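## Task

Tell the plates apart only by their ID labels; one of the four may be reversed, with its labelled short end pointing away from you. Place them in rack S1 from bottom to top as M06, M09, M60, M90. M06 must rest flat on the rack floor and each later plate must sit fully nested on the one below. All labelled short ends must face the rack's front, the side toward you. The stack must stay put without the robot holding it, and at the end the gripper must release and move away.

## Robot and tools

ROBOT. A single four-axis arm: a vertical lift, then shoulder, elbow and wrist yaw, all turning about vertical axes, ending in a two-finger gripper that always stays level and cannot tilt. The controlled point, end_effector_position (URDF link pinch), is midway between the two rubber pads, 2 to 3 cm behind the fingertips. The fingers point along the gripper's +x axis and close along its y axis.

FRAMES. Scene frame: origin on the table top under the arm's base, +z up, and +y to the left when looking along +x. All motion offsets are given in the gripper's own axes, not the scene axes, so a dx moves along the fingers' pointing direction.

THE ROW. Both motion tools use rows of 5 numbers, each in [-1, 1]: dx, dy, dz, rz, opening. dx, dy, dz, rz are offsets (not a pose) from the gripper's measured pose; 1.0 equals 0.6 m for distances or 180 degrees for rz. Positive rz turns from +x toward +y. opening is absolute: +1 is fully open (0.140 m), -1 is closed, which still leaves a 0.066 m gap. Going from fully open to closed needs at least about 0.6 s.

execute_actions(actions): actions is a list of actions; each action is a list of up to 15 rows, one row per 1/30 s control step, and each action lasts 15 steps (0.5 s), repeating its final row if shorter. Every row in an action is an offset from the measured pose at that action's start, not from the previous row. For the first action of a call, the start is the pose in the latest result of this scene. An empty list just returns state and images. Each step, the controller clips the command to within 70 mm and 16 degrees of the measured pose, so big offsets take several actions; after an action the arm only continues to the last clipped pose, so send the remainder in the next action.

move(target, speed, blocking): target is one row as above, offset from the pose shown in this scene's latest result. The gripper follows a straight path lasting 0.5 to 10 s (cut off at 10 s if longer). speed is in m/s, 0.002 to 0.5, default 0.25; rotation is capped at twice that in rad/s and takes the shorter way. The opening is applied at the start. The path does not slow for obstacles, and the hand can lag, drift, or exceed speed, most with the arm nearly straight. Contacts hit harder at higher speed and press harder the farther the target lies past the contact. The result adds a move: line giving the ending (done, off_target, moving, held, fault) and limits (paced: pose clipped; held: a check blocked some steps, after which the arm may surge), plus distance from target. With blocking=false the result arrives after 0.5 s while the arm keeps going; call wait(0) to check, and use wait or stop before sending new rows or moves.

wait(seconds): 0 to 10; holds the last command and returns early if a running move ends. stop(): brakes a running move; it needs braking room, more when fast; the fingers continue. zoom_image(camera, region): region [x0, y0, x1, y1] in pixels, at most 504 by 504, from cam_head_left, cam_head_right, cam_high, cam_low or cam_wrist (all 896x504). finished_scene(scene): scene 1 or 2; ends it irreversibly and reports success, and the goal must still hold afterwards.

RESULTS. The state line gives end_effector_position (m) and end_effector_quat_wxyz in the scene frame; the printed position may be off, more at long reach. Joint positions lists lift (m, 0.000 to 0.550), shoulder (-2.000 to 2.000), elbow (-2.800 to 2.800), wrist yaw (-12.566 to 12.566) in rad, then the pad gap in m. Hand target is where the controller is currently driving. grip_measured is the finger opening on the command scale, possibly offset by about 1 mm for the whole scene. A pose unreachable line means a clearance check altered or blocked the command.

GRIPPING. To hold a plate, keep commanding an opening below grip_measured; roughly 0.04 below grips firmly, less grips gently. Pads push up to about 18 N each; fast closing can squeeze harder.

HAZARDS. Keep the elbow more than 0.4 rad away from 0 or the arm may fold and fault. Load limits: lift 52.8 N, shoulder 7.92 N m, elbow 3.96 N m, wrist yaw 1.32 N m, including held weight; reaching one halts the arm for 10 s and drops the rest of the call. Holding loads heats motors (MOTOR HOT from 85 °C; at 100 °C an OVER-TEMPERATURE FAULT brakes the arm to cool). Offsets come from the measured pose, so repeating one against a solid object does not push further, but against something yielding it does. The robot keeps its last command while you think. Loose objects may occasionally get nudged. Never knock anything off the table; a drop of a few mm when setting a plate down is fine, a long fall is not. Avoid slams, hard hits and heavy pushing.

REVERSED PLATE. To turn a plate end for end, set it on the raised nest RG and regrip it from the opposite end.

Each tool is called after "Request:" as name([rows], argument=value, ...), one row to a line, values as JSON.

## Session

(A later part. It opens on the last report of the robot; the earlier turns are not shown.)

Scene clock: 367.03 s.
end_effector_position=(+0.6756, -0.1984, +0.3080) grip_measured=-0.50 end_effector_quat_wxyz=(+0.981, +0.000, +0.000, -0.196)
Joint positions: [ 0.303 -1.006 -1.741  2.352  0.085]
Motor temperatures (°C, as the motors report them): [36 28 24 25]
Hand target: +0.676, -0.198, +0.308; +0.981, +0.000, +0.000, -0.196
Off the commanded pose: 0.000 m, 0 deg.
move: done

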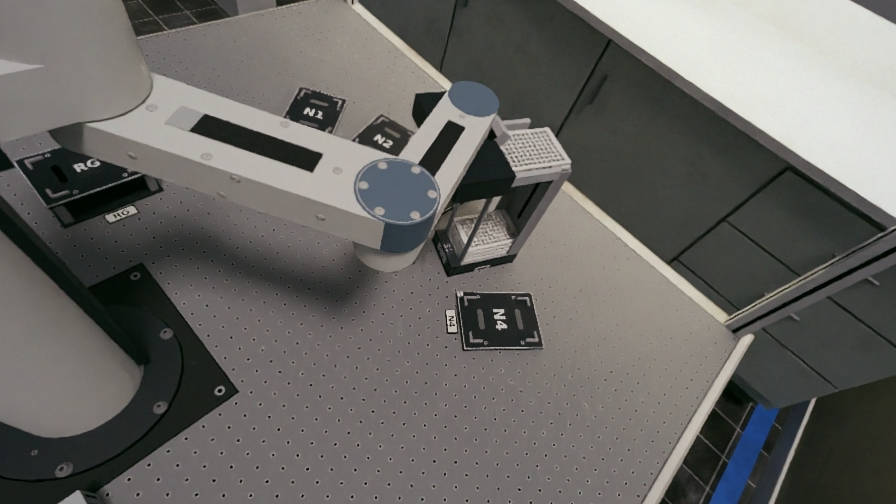

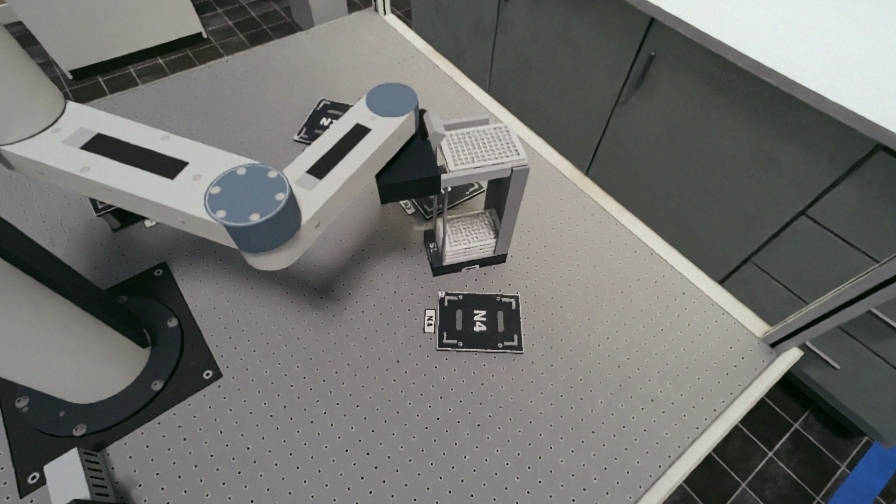

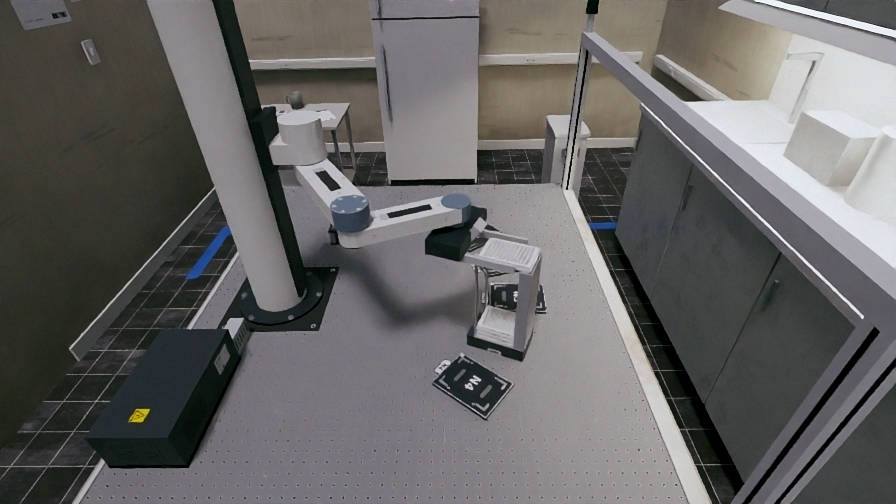

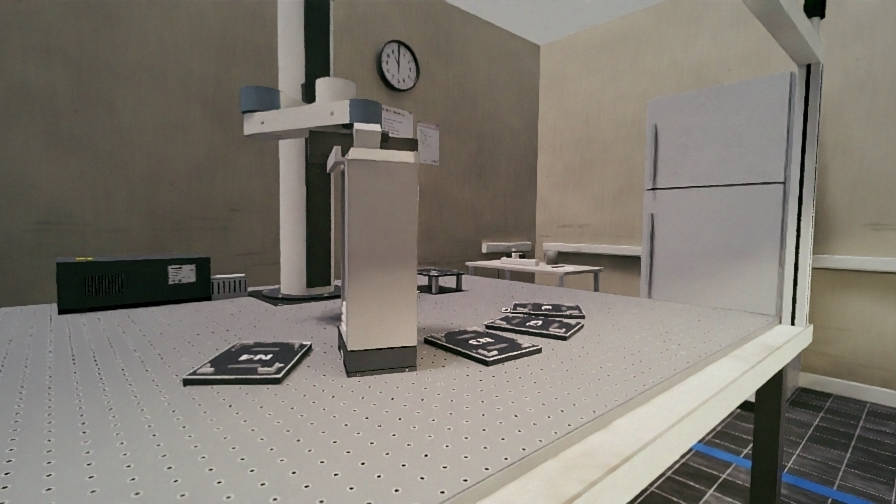

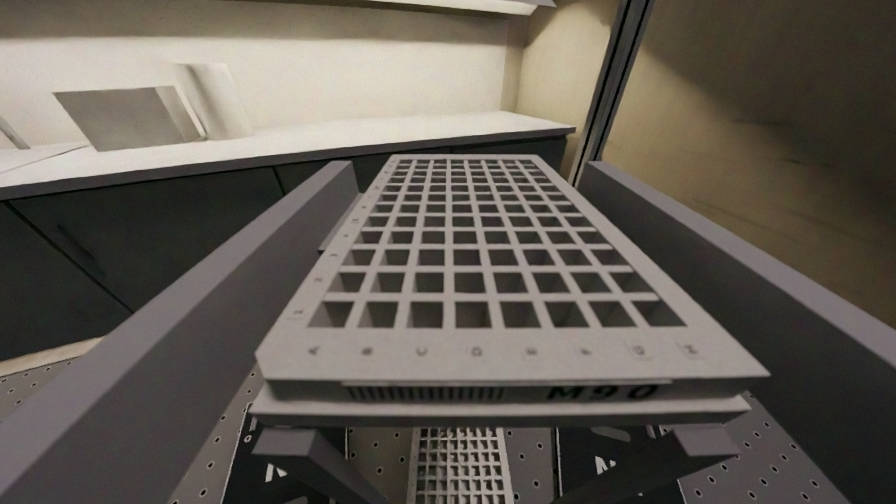

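Request:
move(target=[0.0005,0.0002,-0.02,0,-0.56], speed=0.015)

Scene clock: 374.57 s.
end_effector_position=(+0.6759, -0.1985, +0.2959) grip_measured=-0.50 end_effector_quat_wxyz=(+0.980, +0.000, +0.000, -0.197)
Joint positions: [ 0.291 -1.005 -1.743  2.353  0.085]
Motor temperatures (°C, as the motors report them): [36 28 24 25]
Hand target: +0.676, -0.198, +0.296; +0.981, +0.000, +0.000, -0.196
Off the commanded pose: 0.000 m, 0 deg.
move: done

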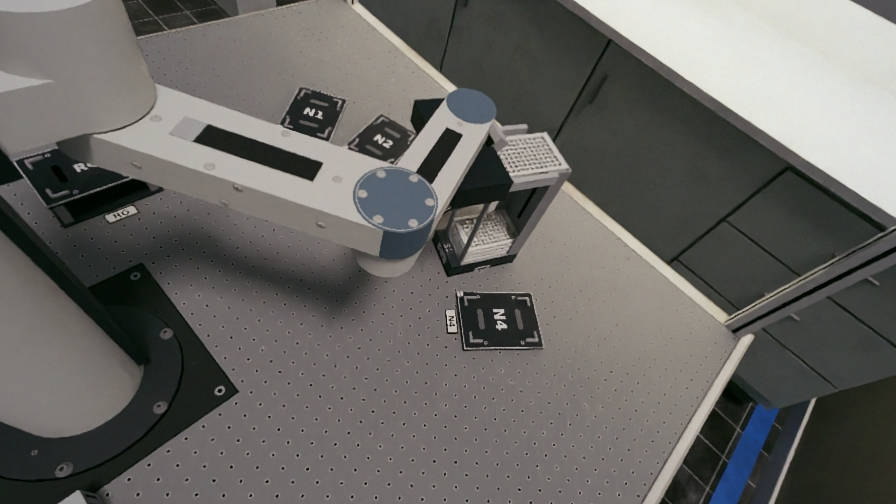

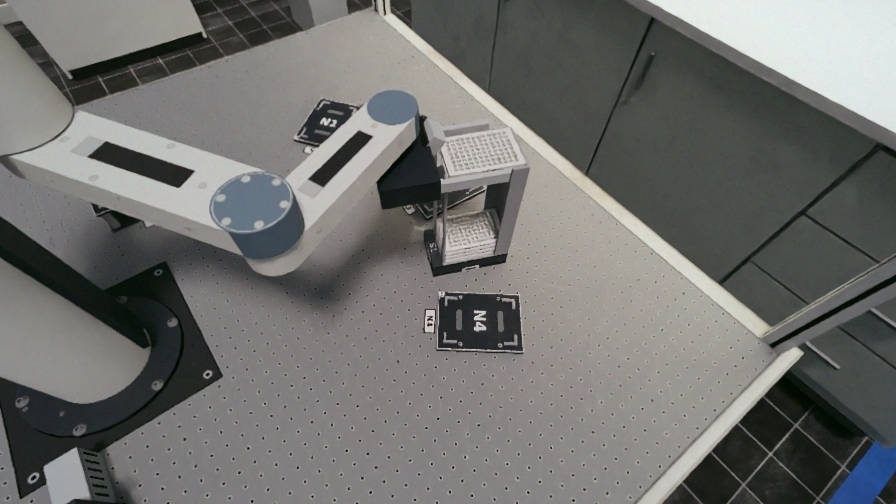

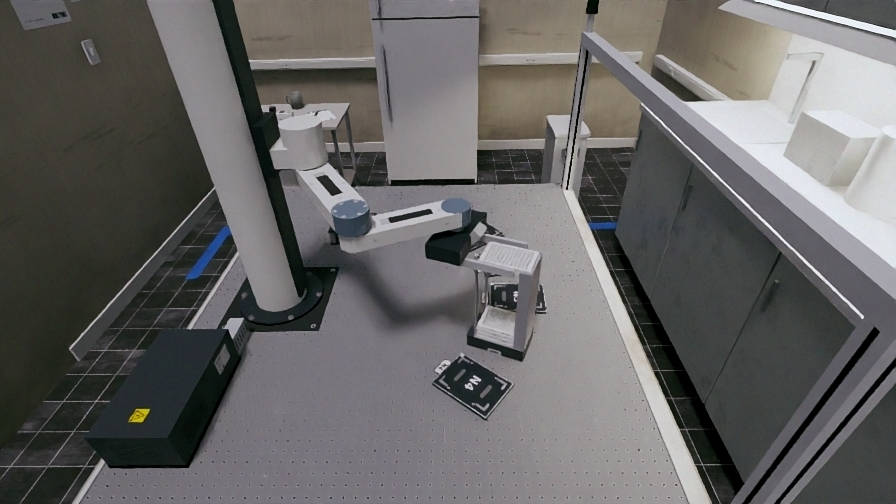

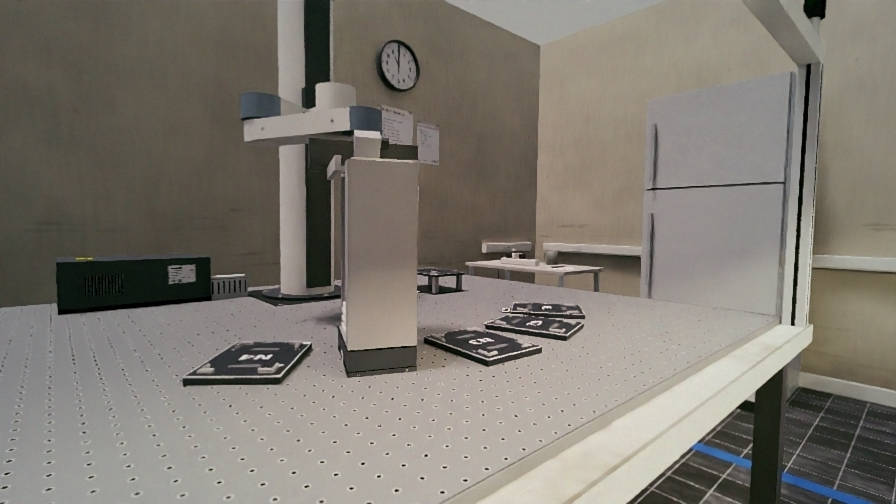

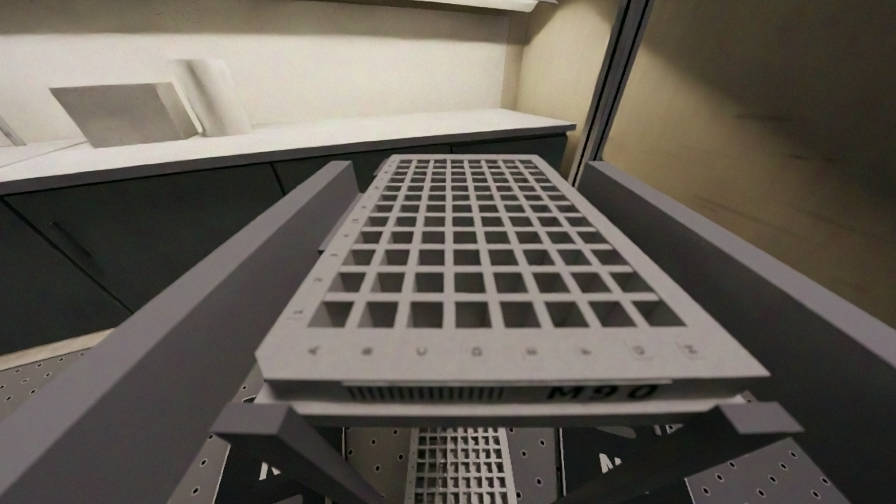

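Request:
move(target=[0,0,-0.325,0,-0.56], speed=0.2)

Request:
move(target=[0,0,-0.011,0,-0.56], speed=0.01)

Scene clock: 379.83 s.
end_effector_position=(+0.6759, -0.1985, +0.1009) grip_measured=-0.50 end_effector_quat_wxyz=(+0.980, +0.000, +0.000, -0.197)
Joint positions: [ 0.096 -1.005 -1.743  2.353  0.085]
Motor temperatures (°C, as the motors report them): [36 28 24 25]
Hand target: +0.676, -0.199, +0.101; +0.980, +0.000, +0.000, -0.197
Off the commanded pose: 0.000 m, 0 deg.
move: done

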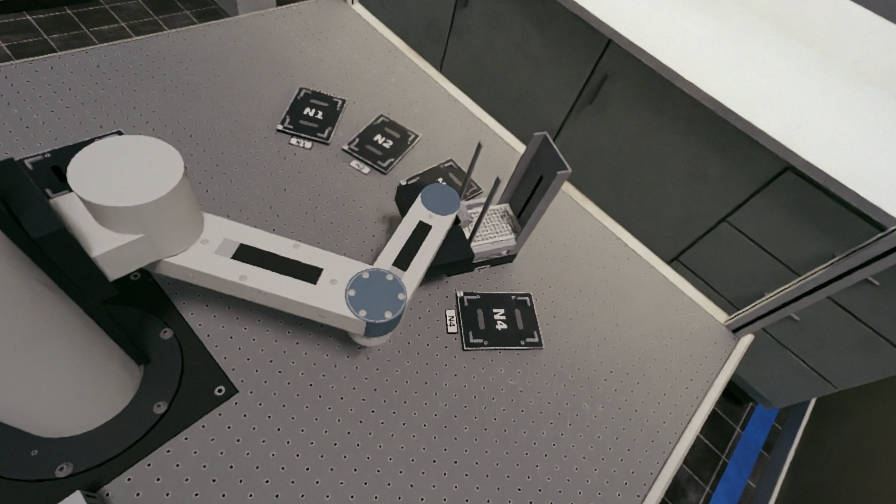

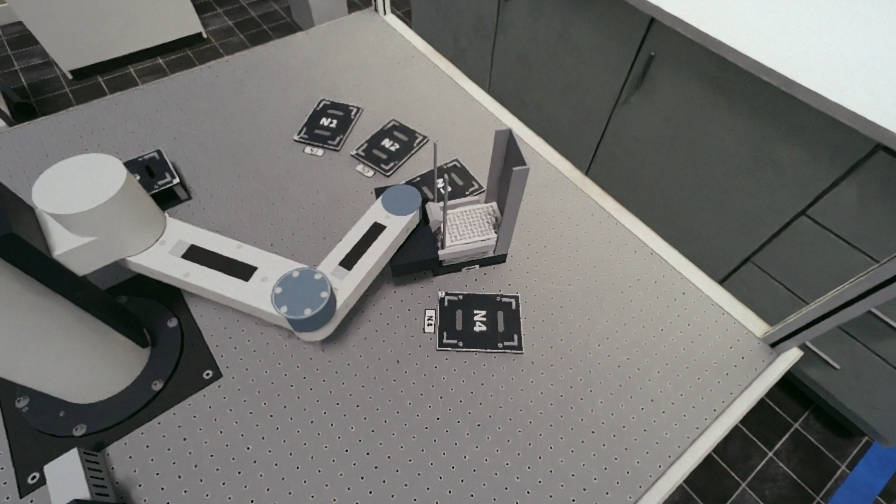

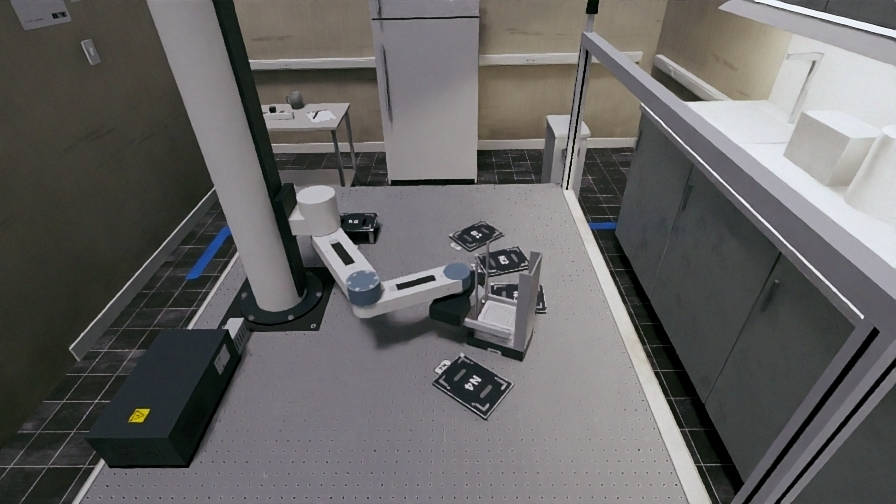

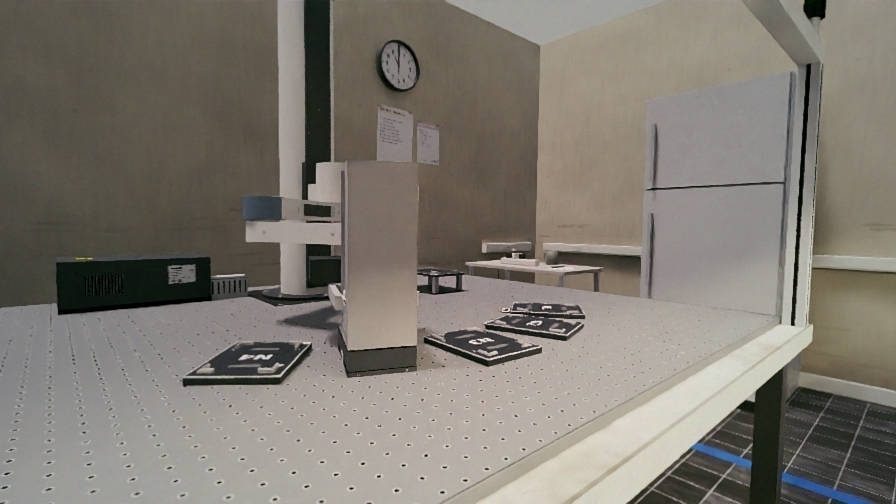

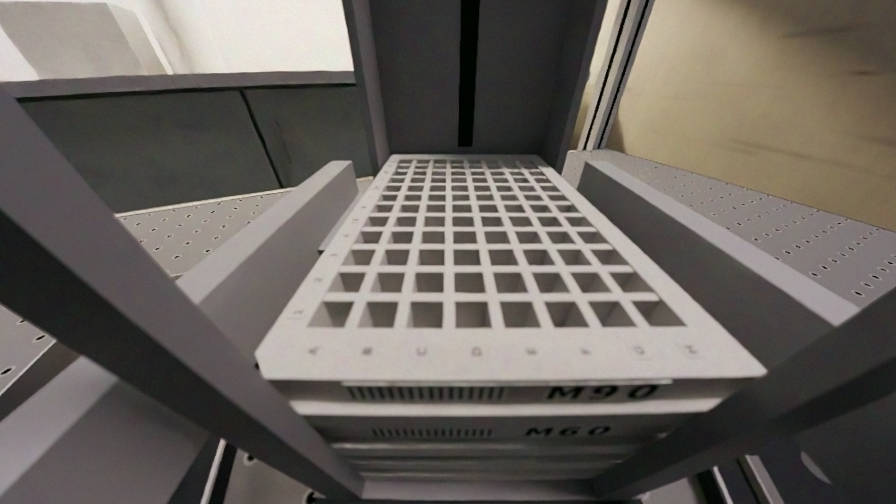

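Scene clock: 380.70 s.
end_effector_position=(+0.6759, -0.1985, +0.0947) grip_measured=-0.50 end_effector_quat_wxyz=(+0.980, +0.000, +0.000, -0.197)
Joint positions: [ 0.09  -1.005 -1.743  2.353  0.085]
Motor temperatures (°C, as the motors report them): [36 28 24 25]
Hand target: +0.676, -0.198, +0.094; +0.980, +0.000, +0.000, -0.197
Off the commanded pose: 0.000 m, 0 deg.
move: done

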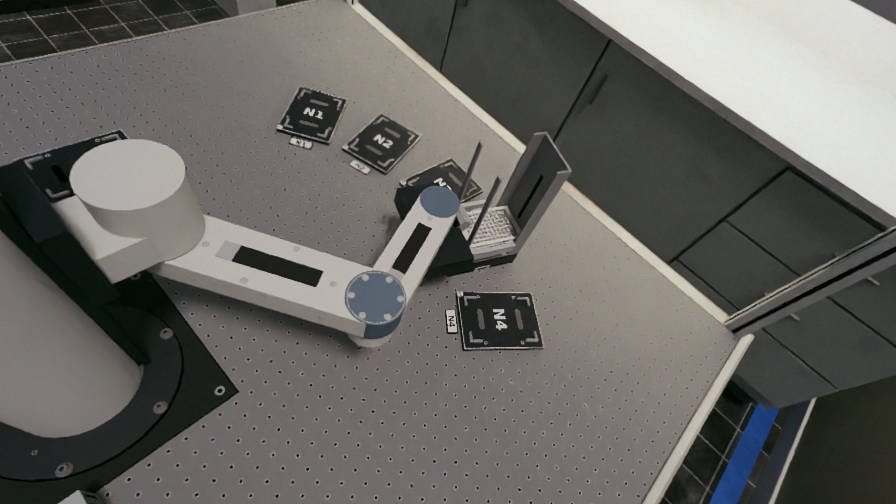

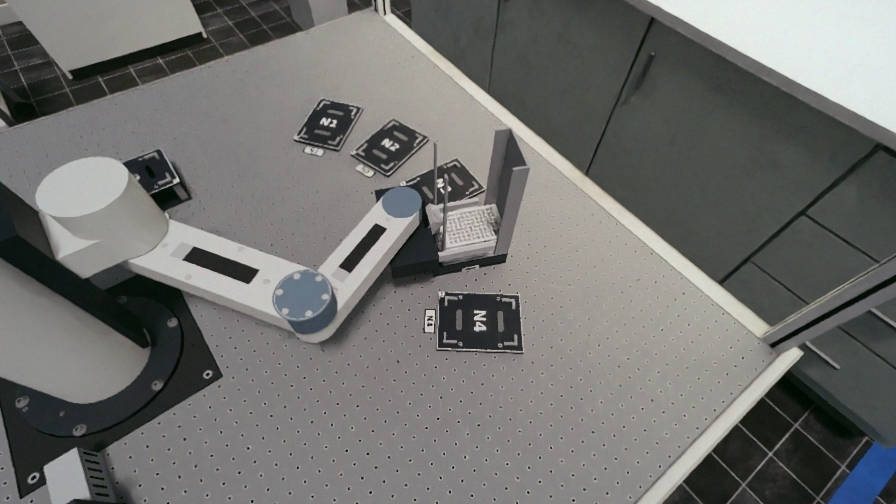

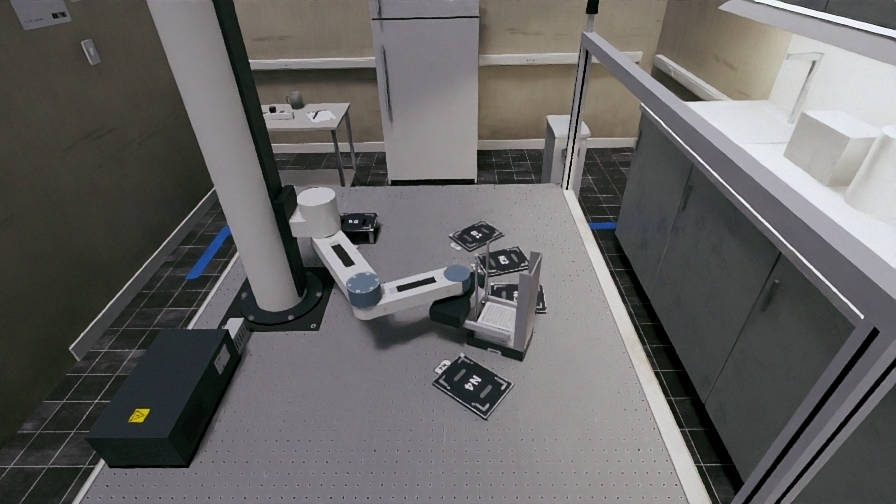

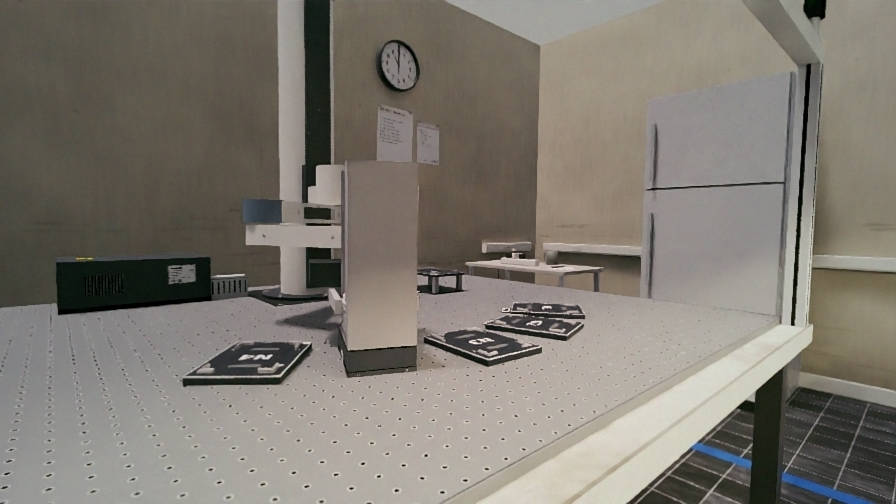

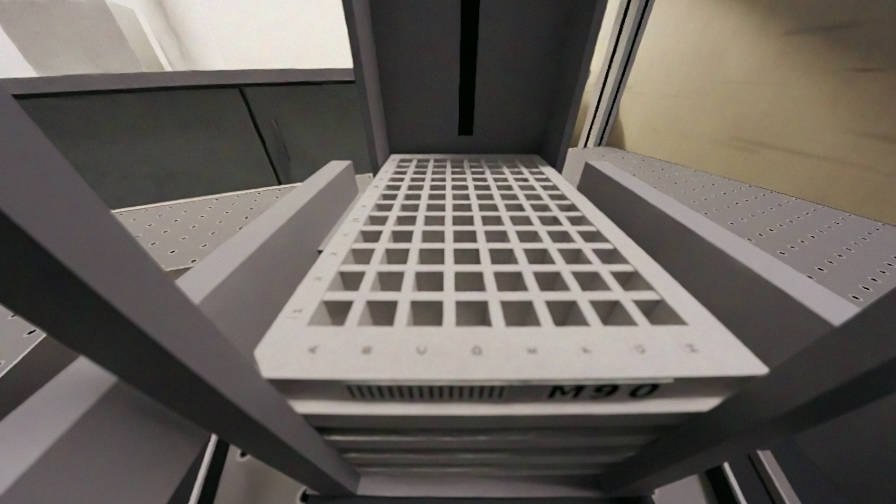

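Request:
execute_actions([
  [[0,0,0.001,0,0.3]],
])

Request:
move(target=[-0.2333,0,0,0,0.3], speed=0.35)

Scene clock: 384.70 s.
end_effector_position=(+0.6759, -0.1985, +0.0954) grip_measured=+0.30 end_effector_quat_wxyz=(+0.980, +0.000, +0.000, -0.197)
Joint positions: [ 0.09  -1.005 -1.743  2.353  0.114]
Motor temperatures (°C, as the motors report them): [36 28 24 25]
Hand target: +0.676, -0.199, +0.095; +0.980, +0.000, +0.000, -0.197
Off the commanded pose: 0.000 m, 0 deg.

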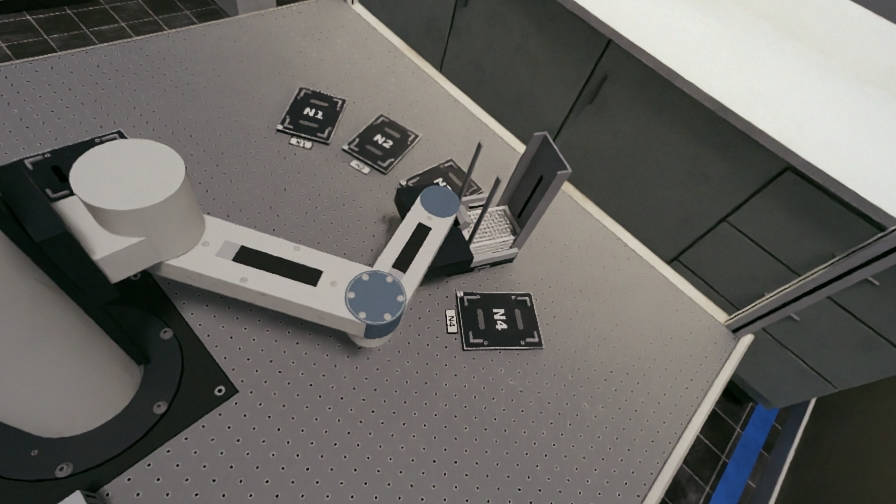

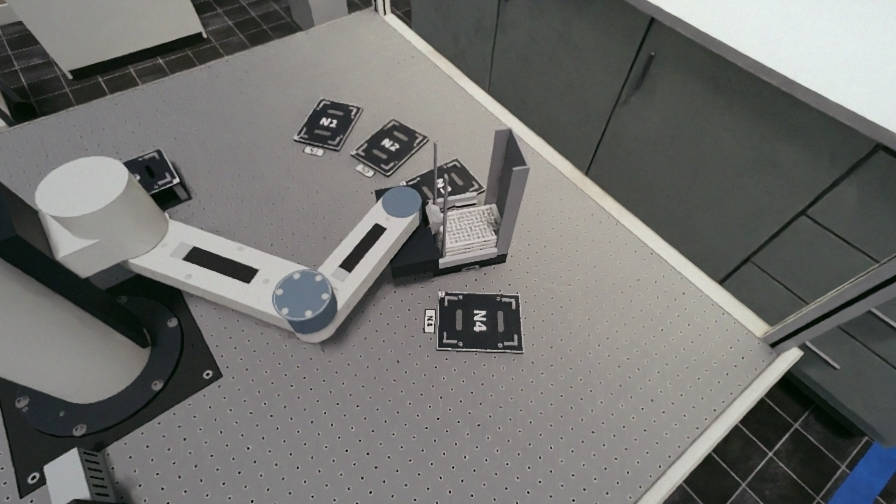

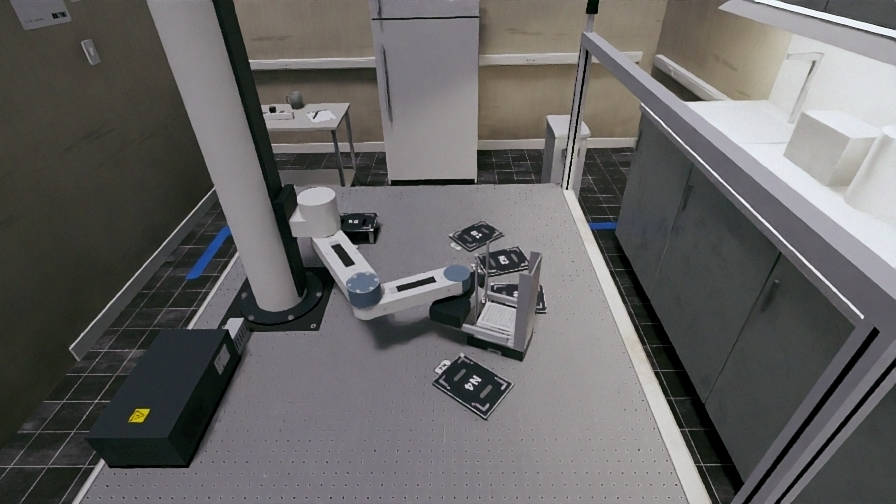

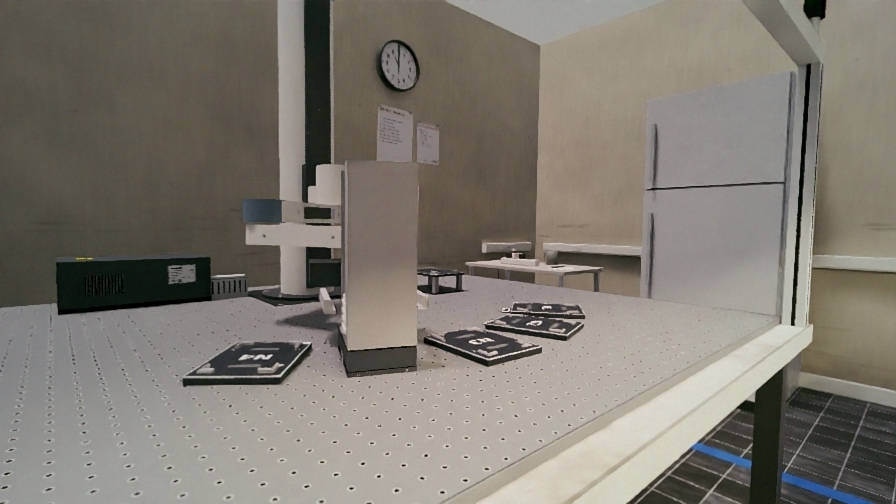

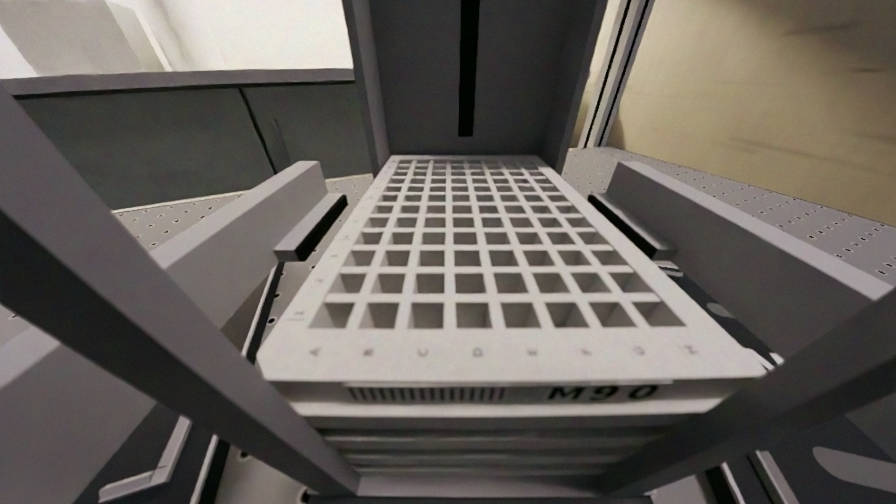

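Scene clock: 385.57 s.
end_effector_position=(+0.5467, -0.1443, +0.0954) grip_measured=+0.30 end_effector_quat_wxyz=(+0.981, +0.000, +0.000, -0.196)
Joint positions: [ 0.09  -1.277 -1.032  1.913  0.114]
Motor temperatures (°C, as the motors report them): [36 28 24 25]
Hand target: +0.547, -0.144, +0.095; +0.980, +0.000, +0.000, -0.197
Off the commanded pose: 0.000 m, 0 deg.
move: done

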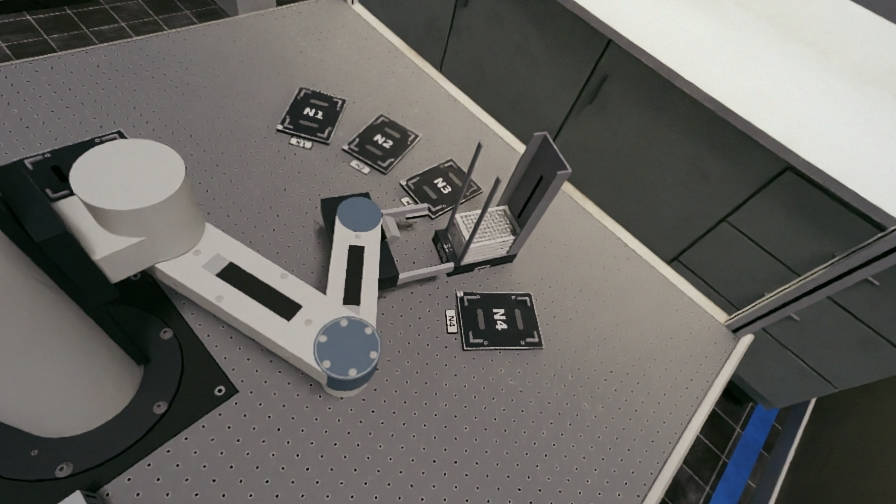

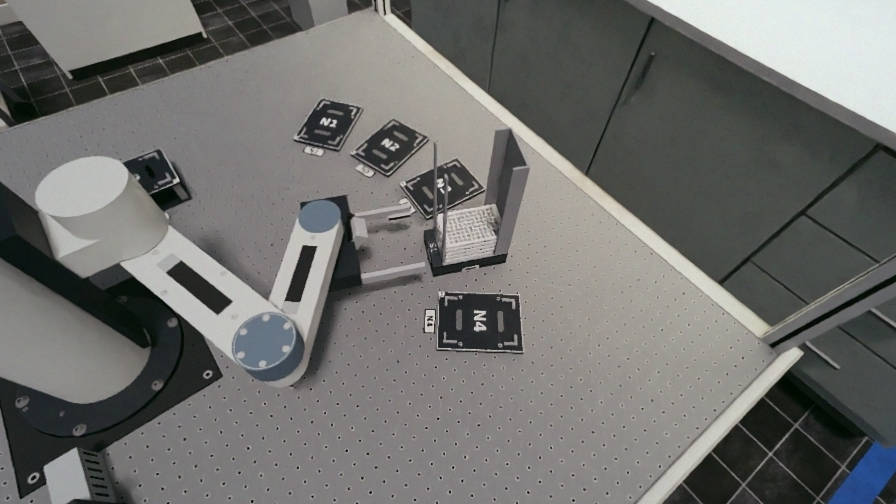

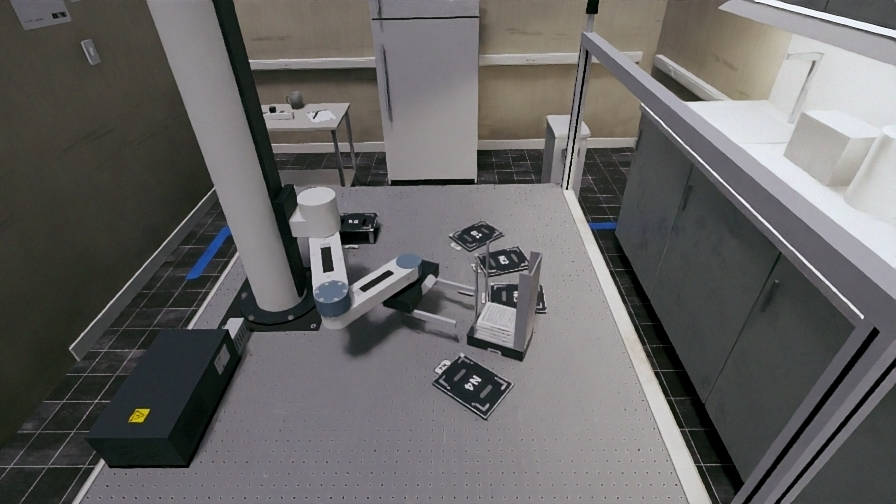

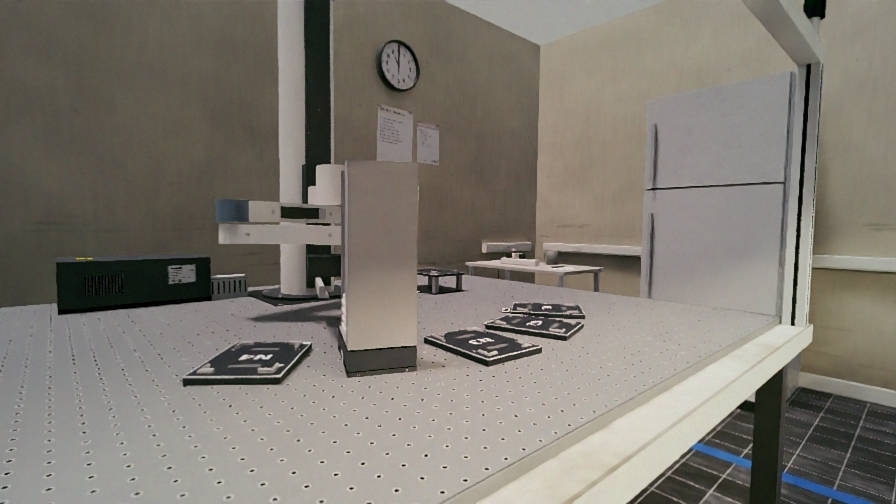

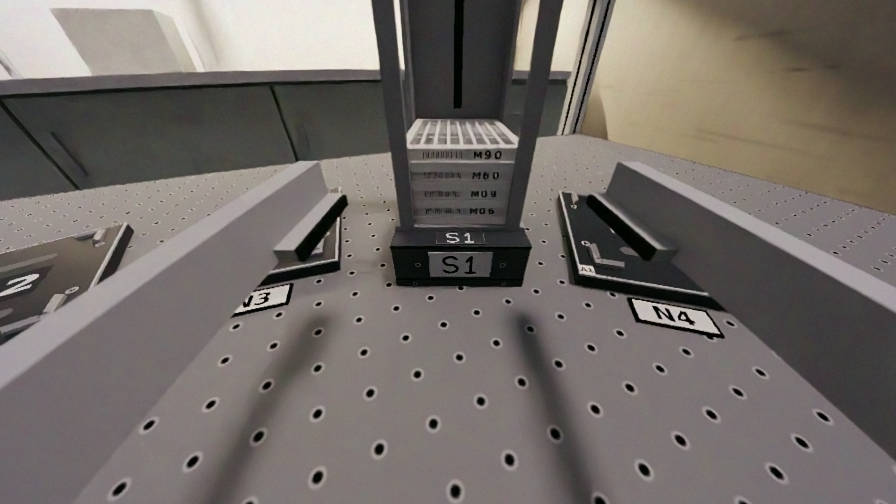

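Request:
finished_scene(scene=2)

The scene is finished: the task was done.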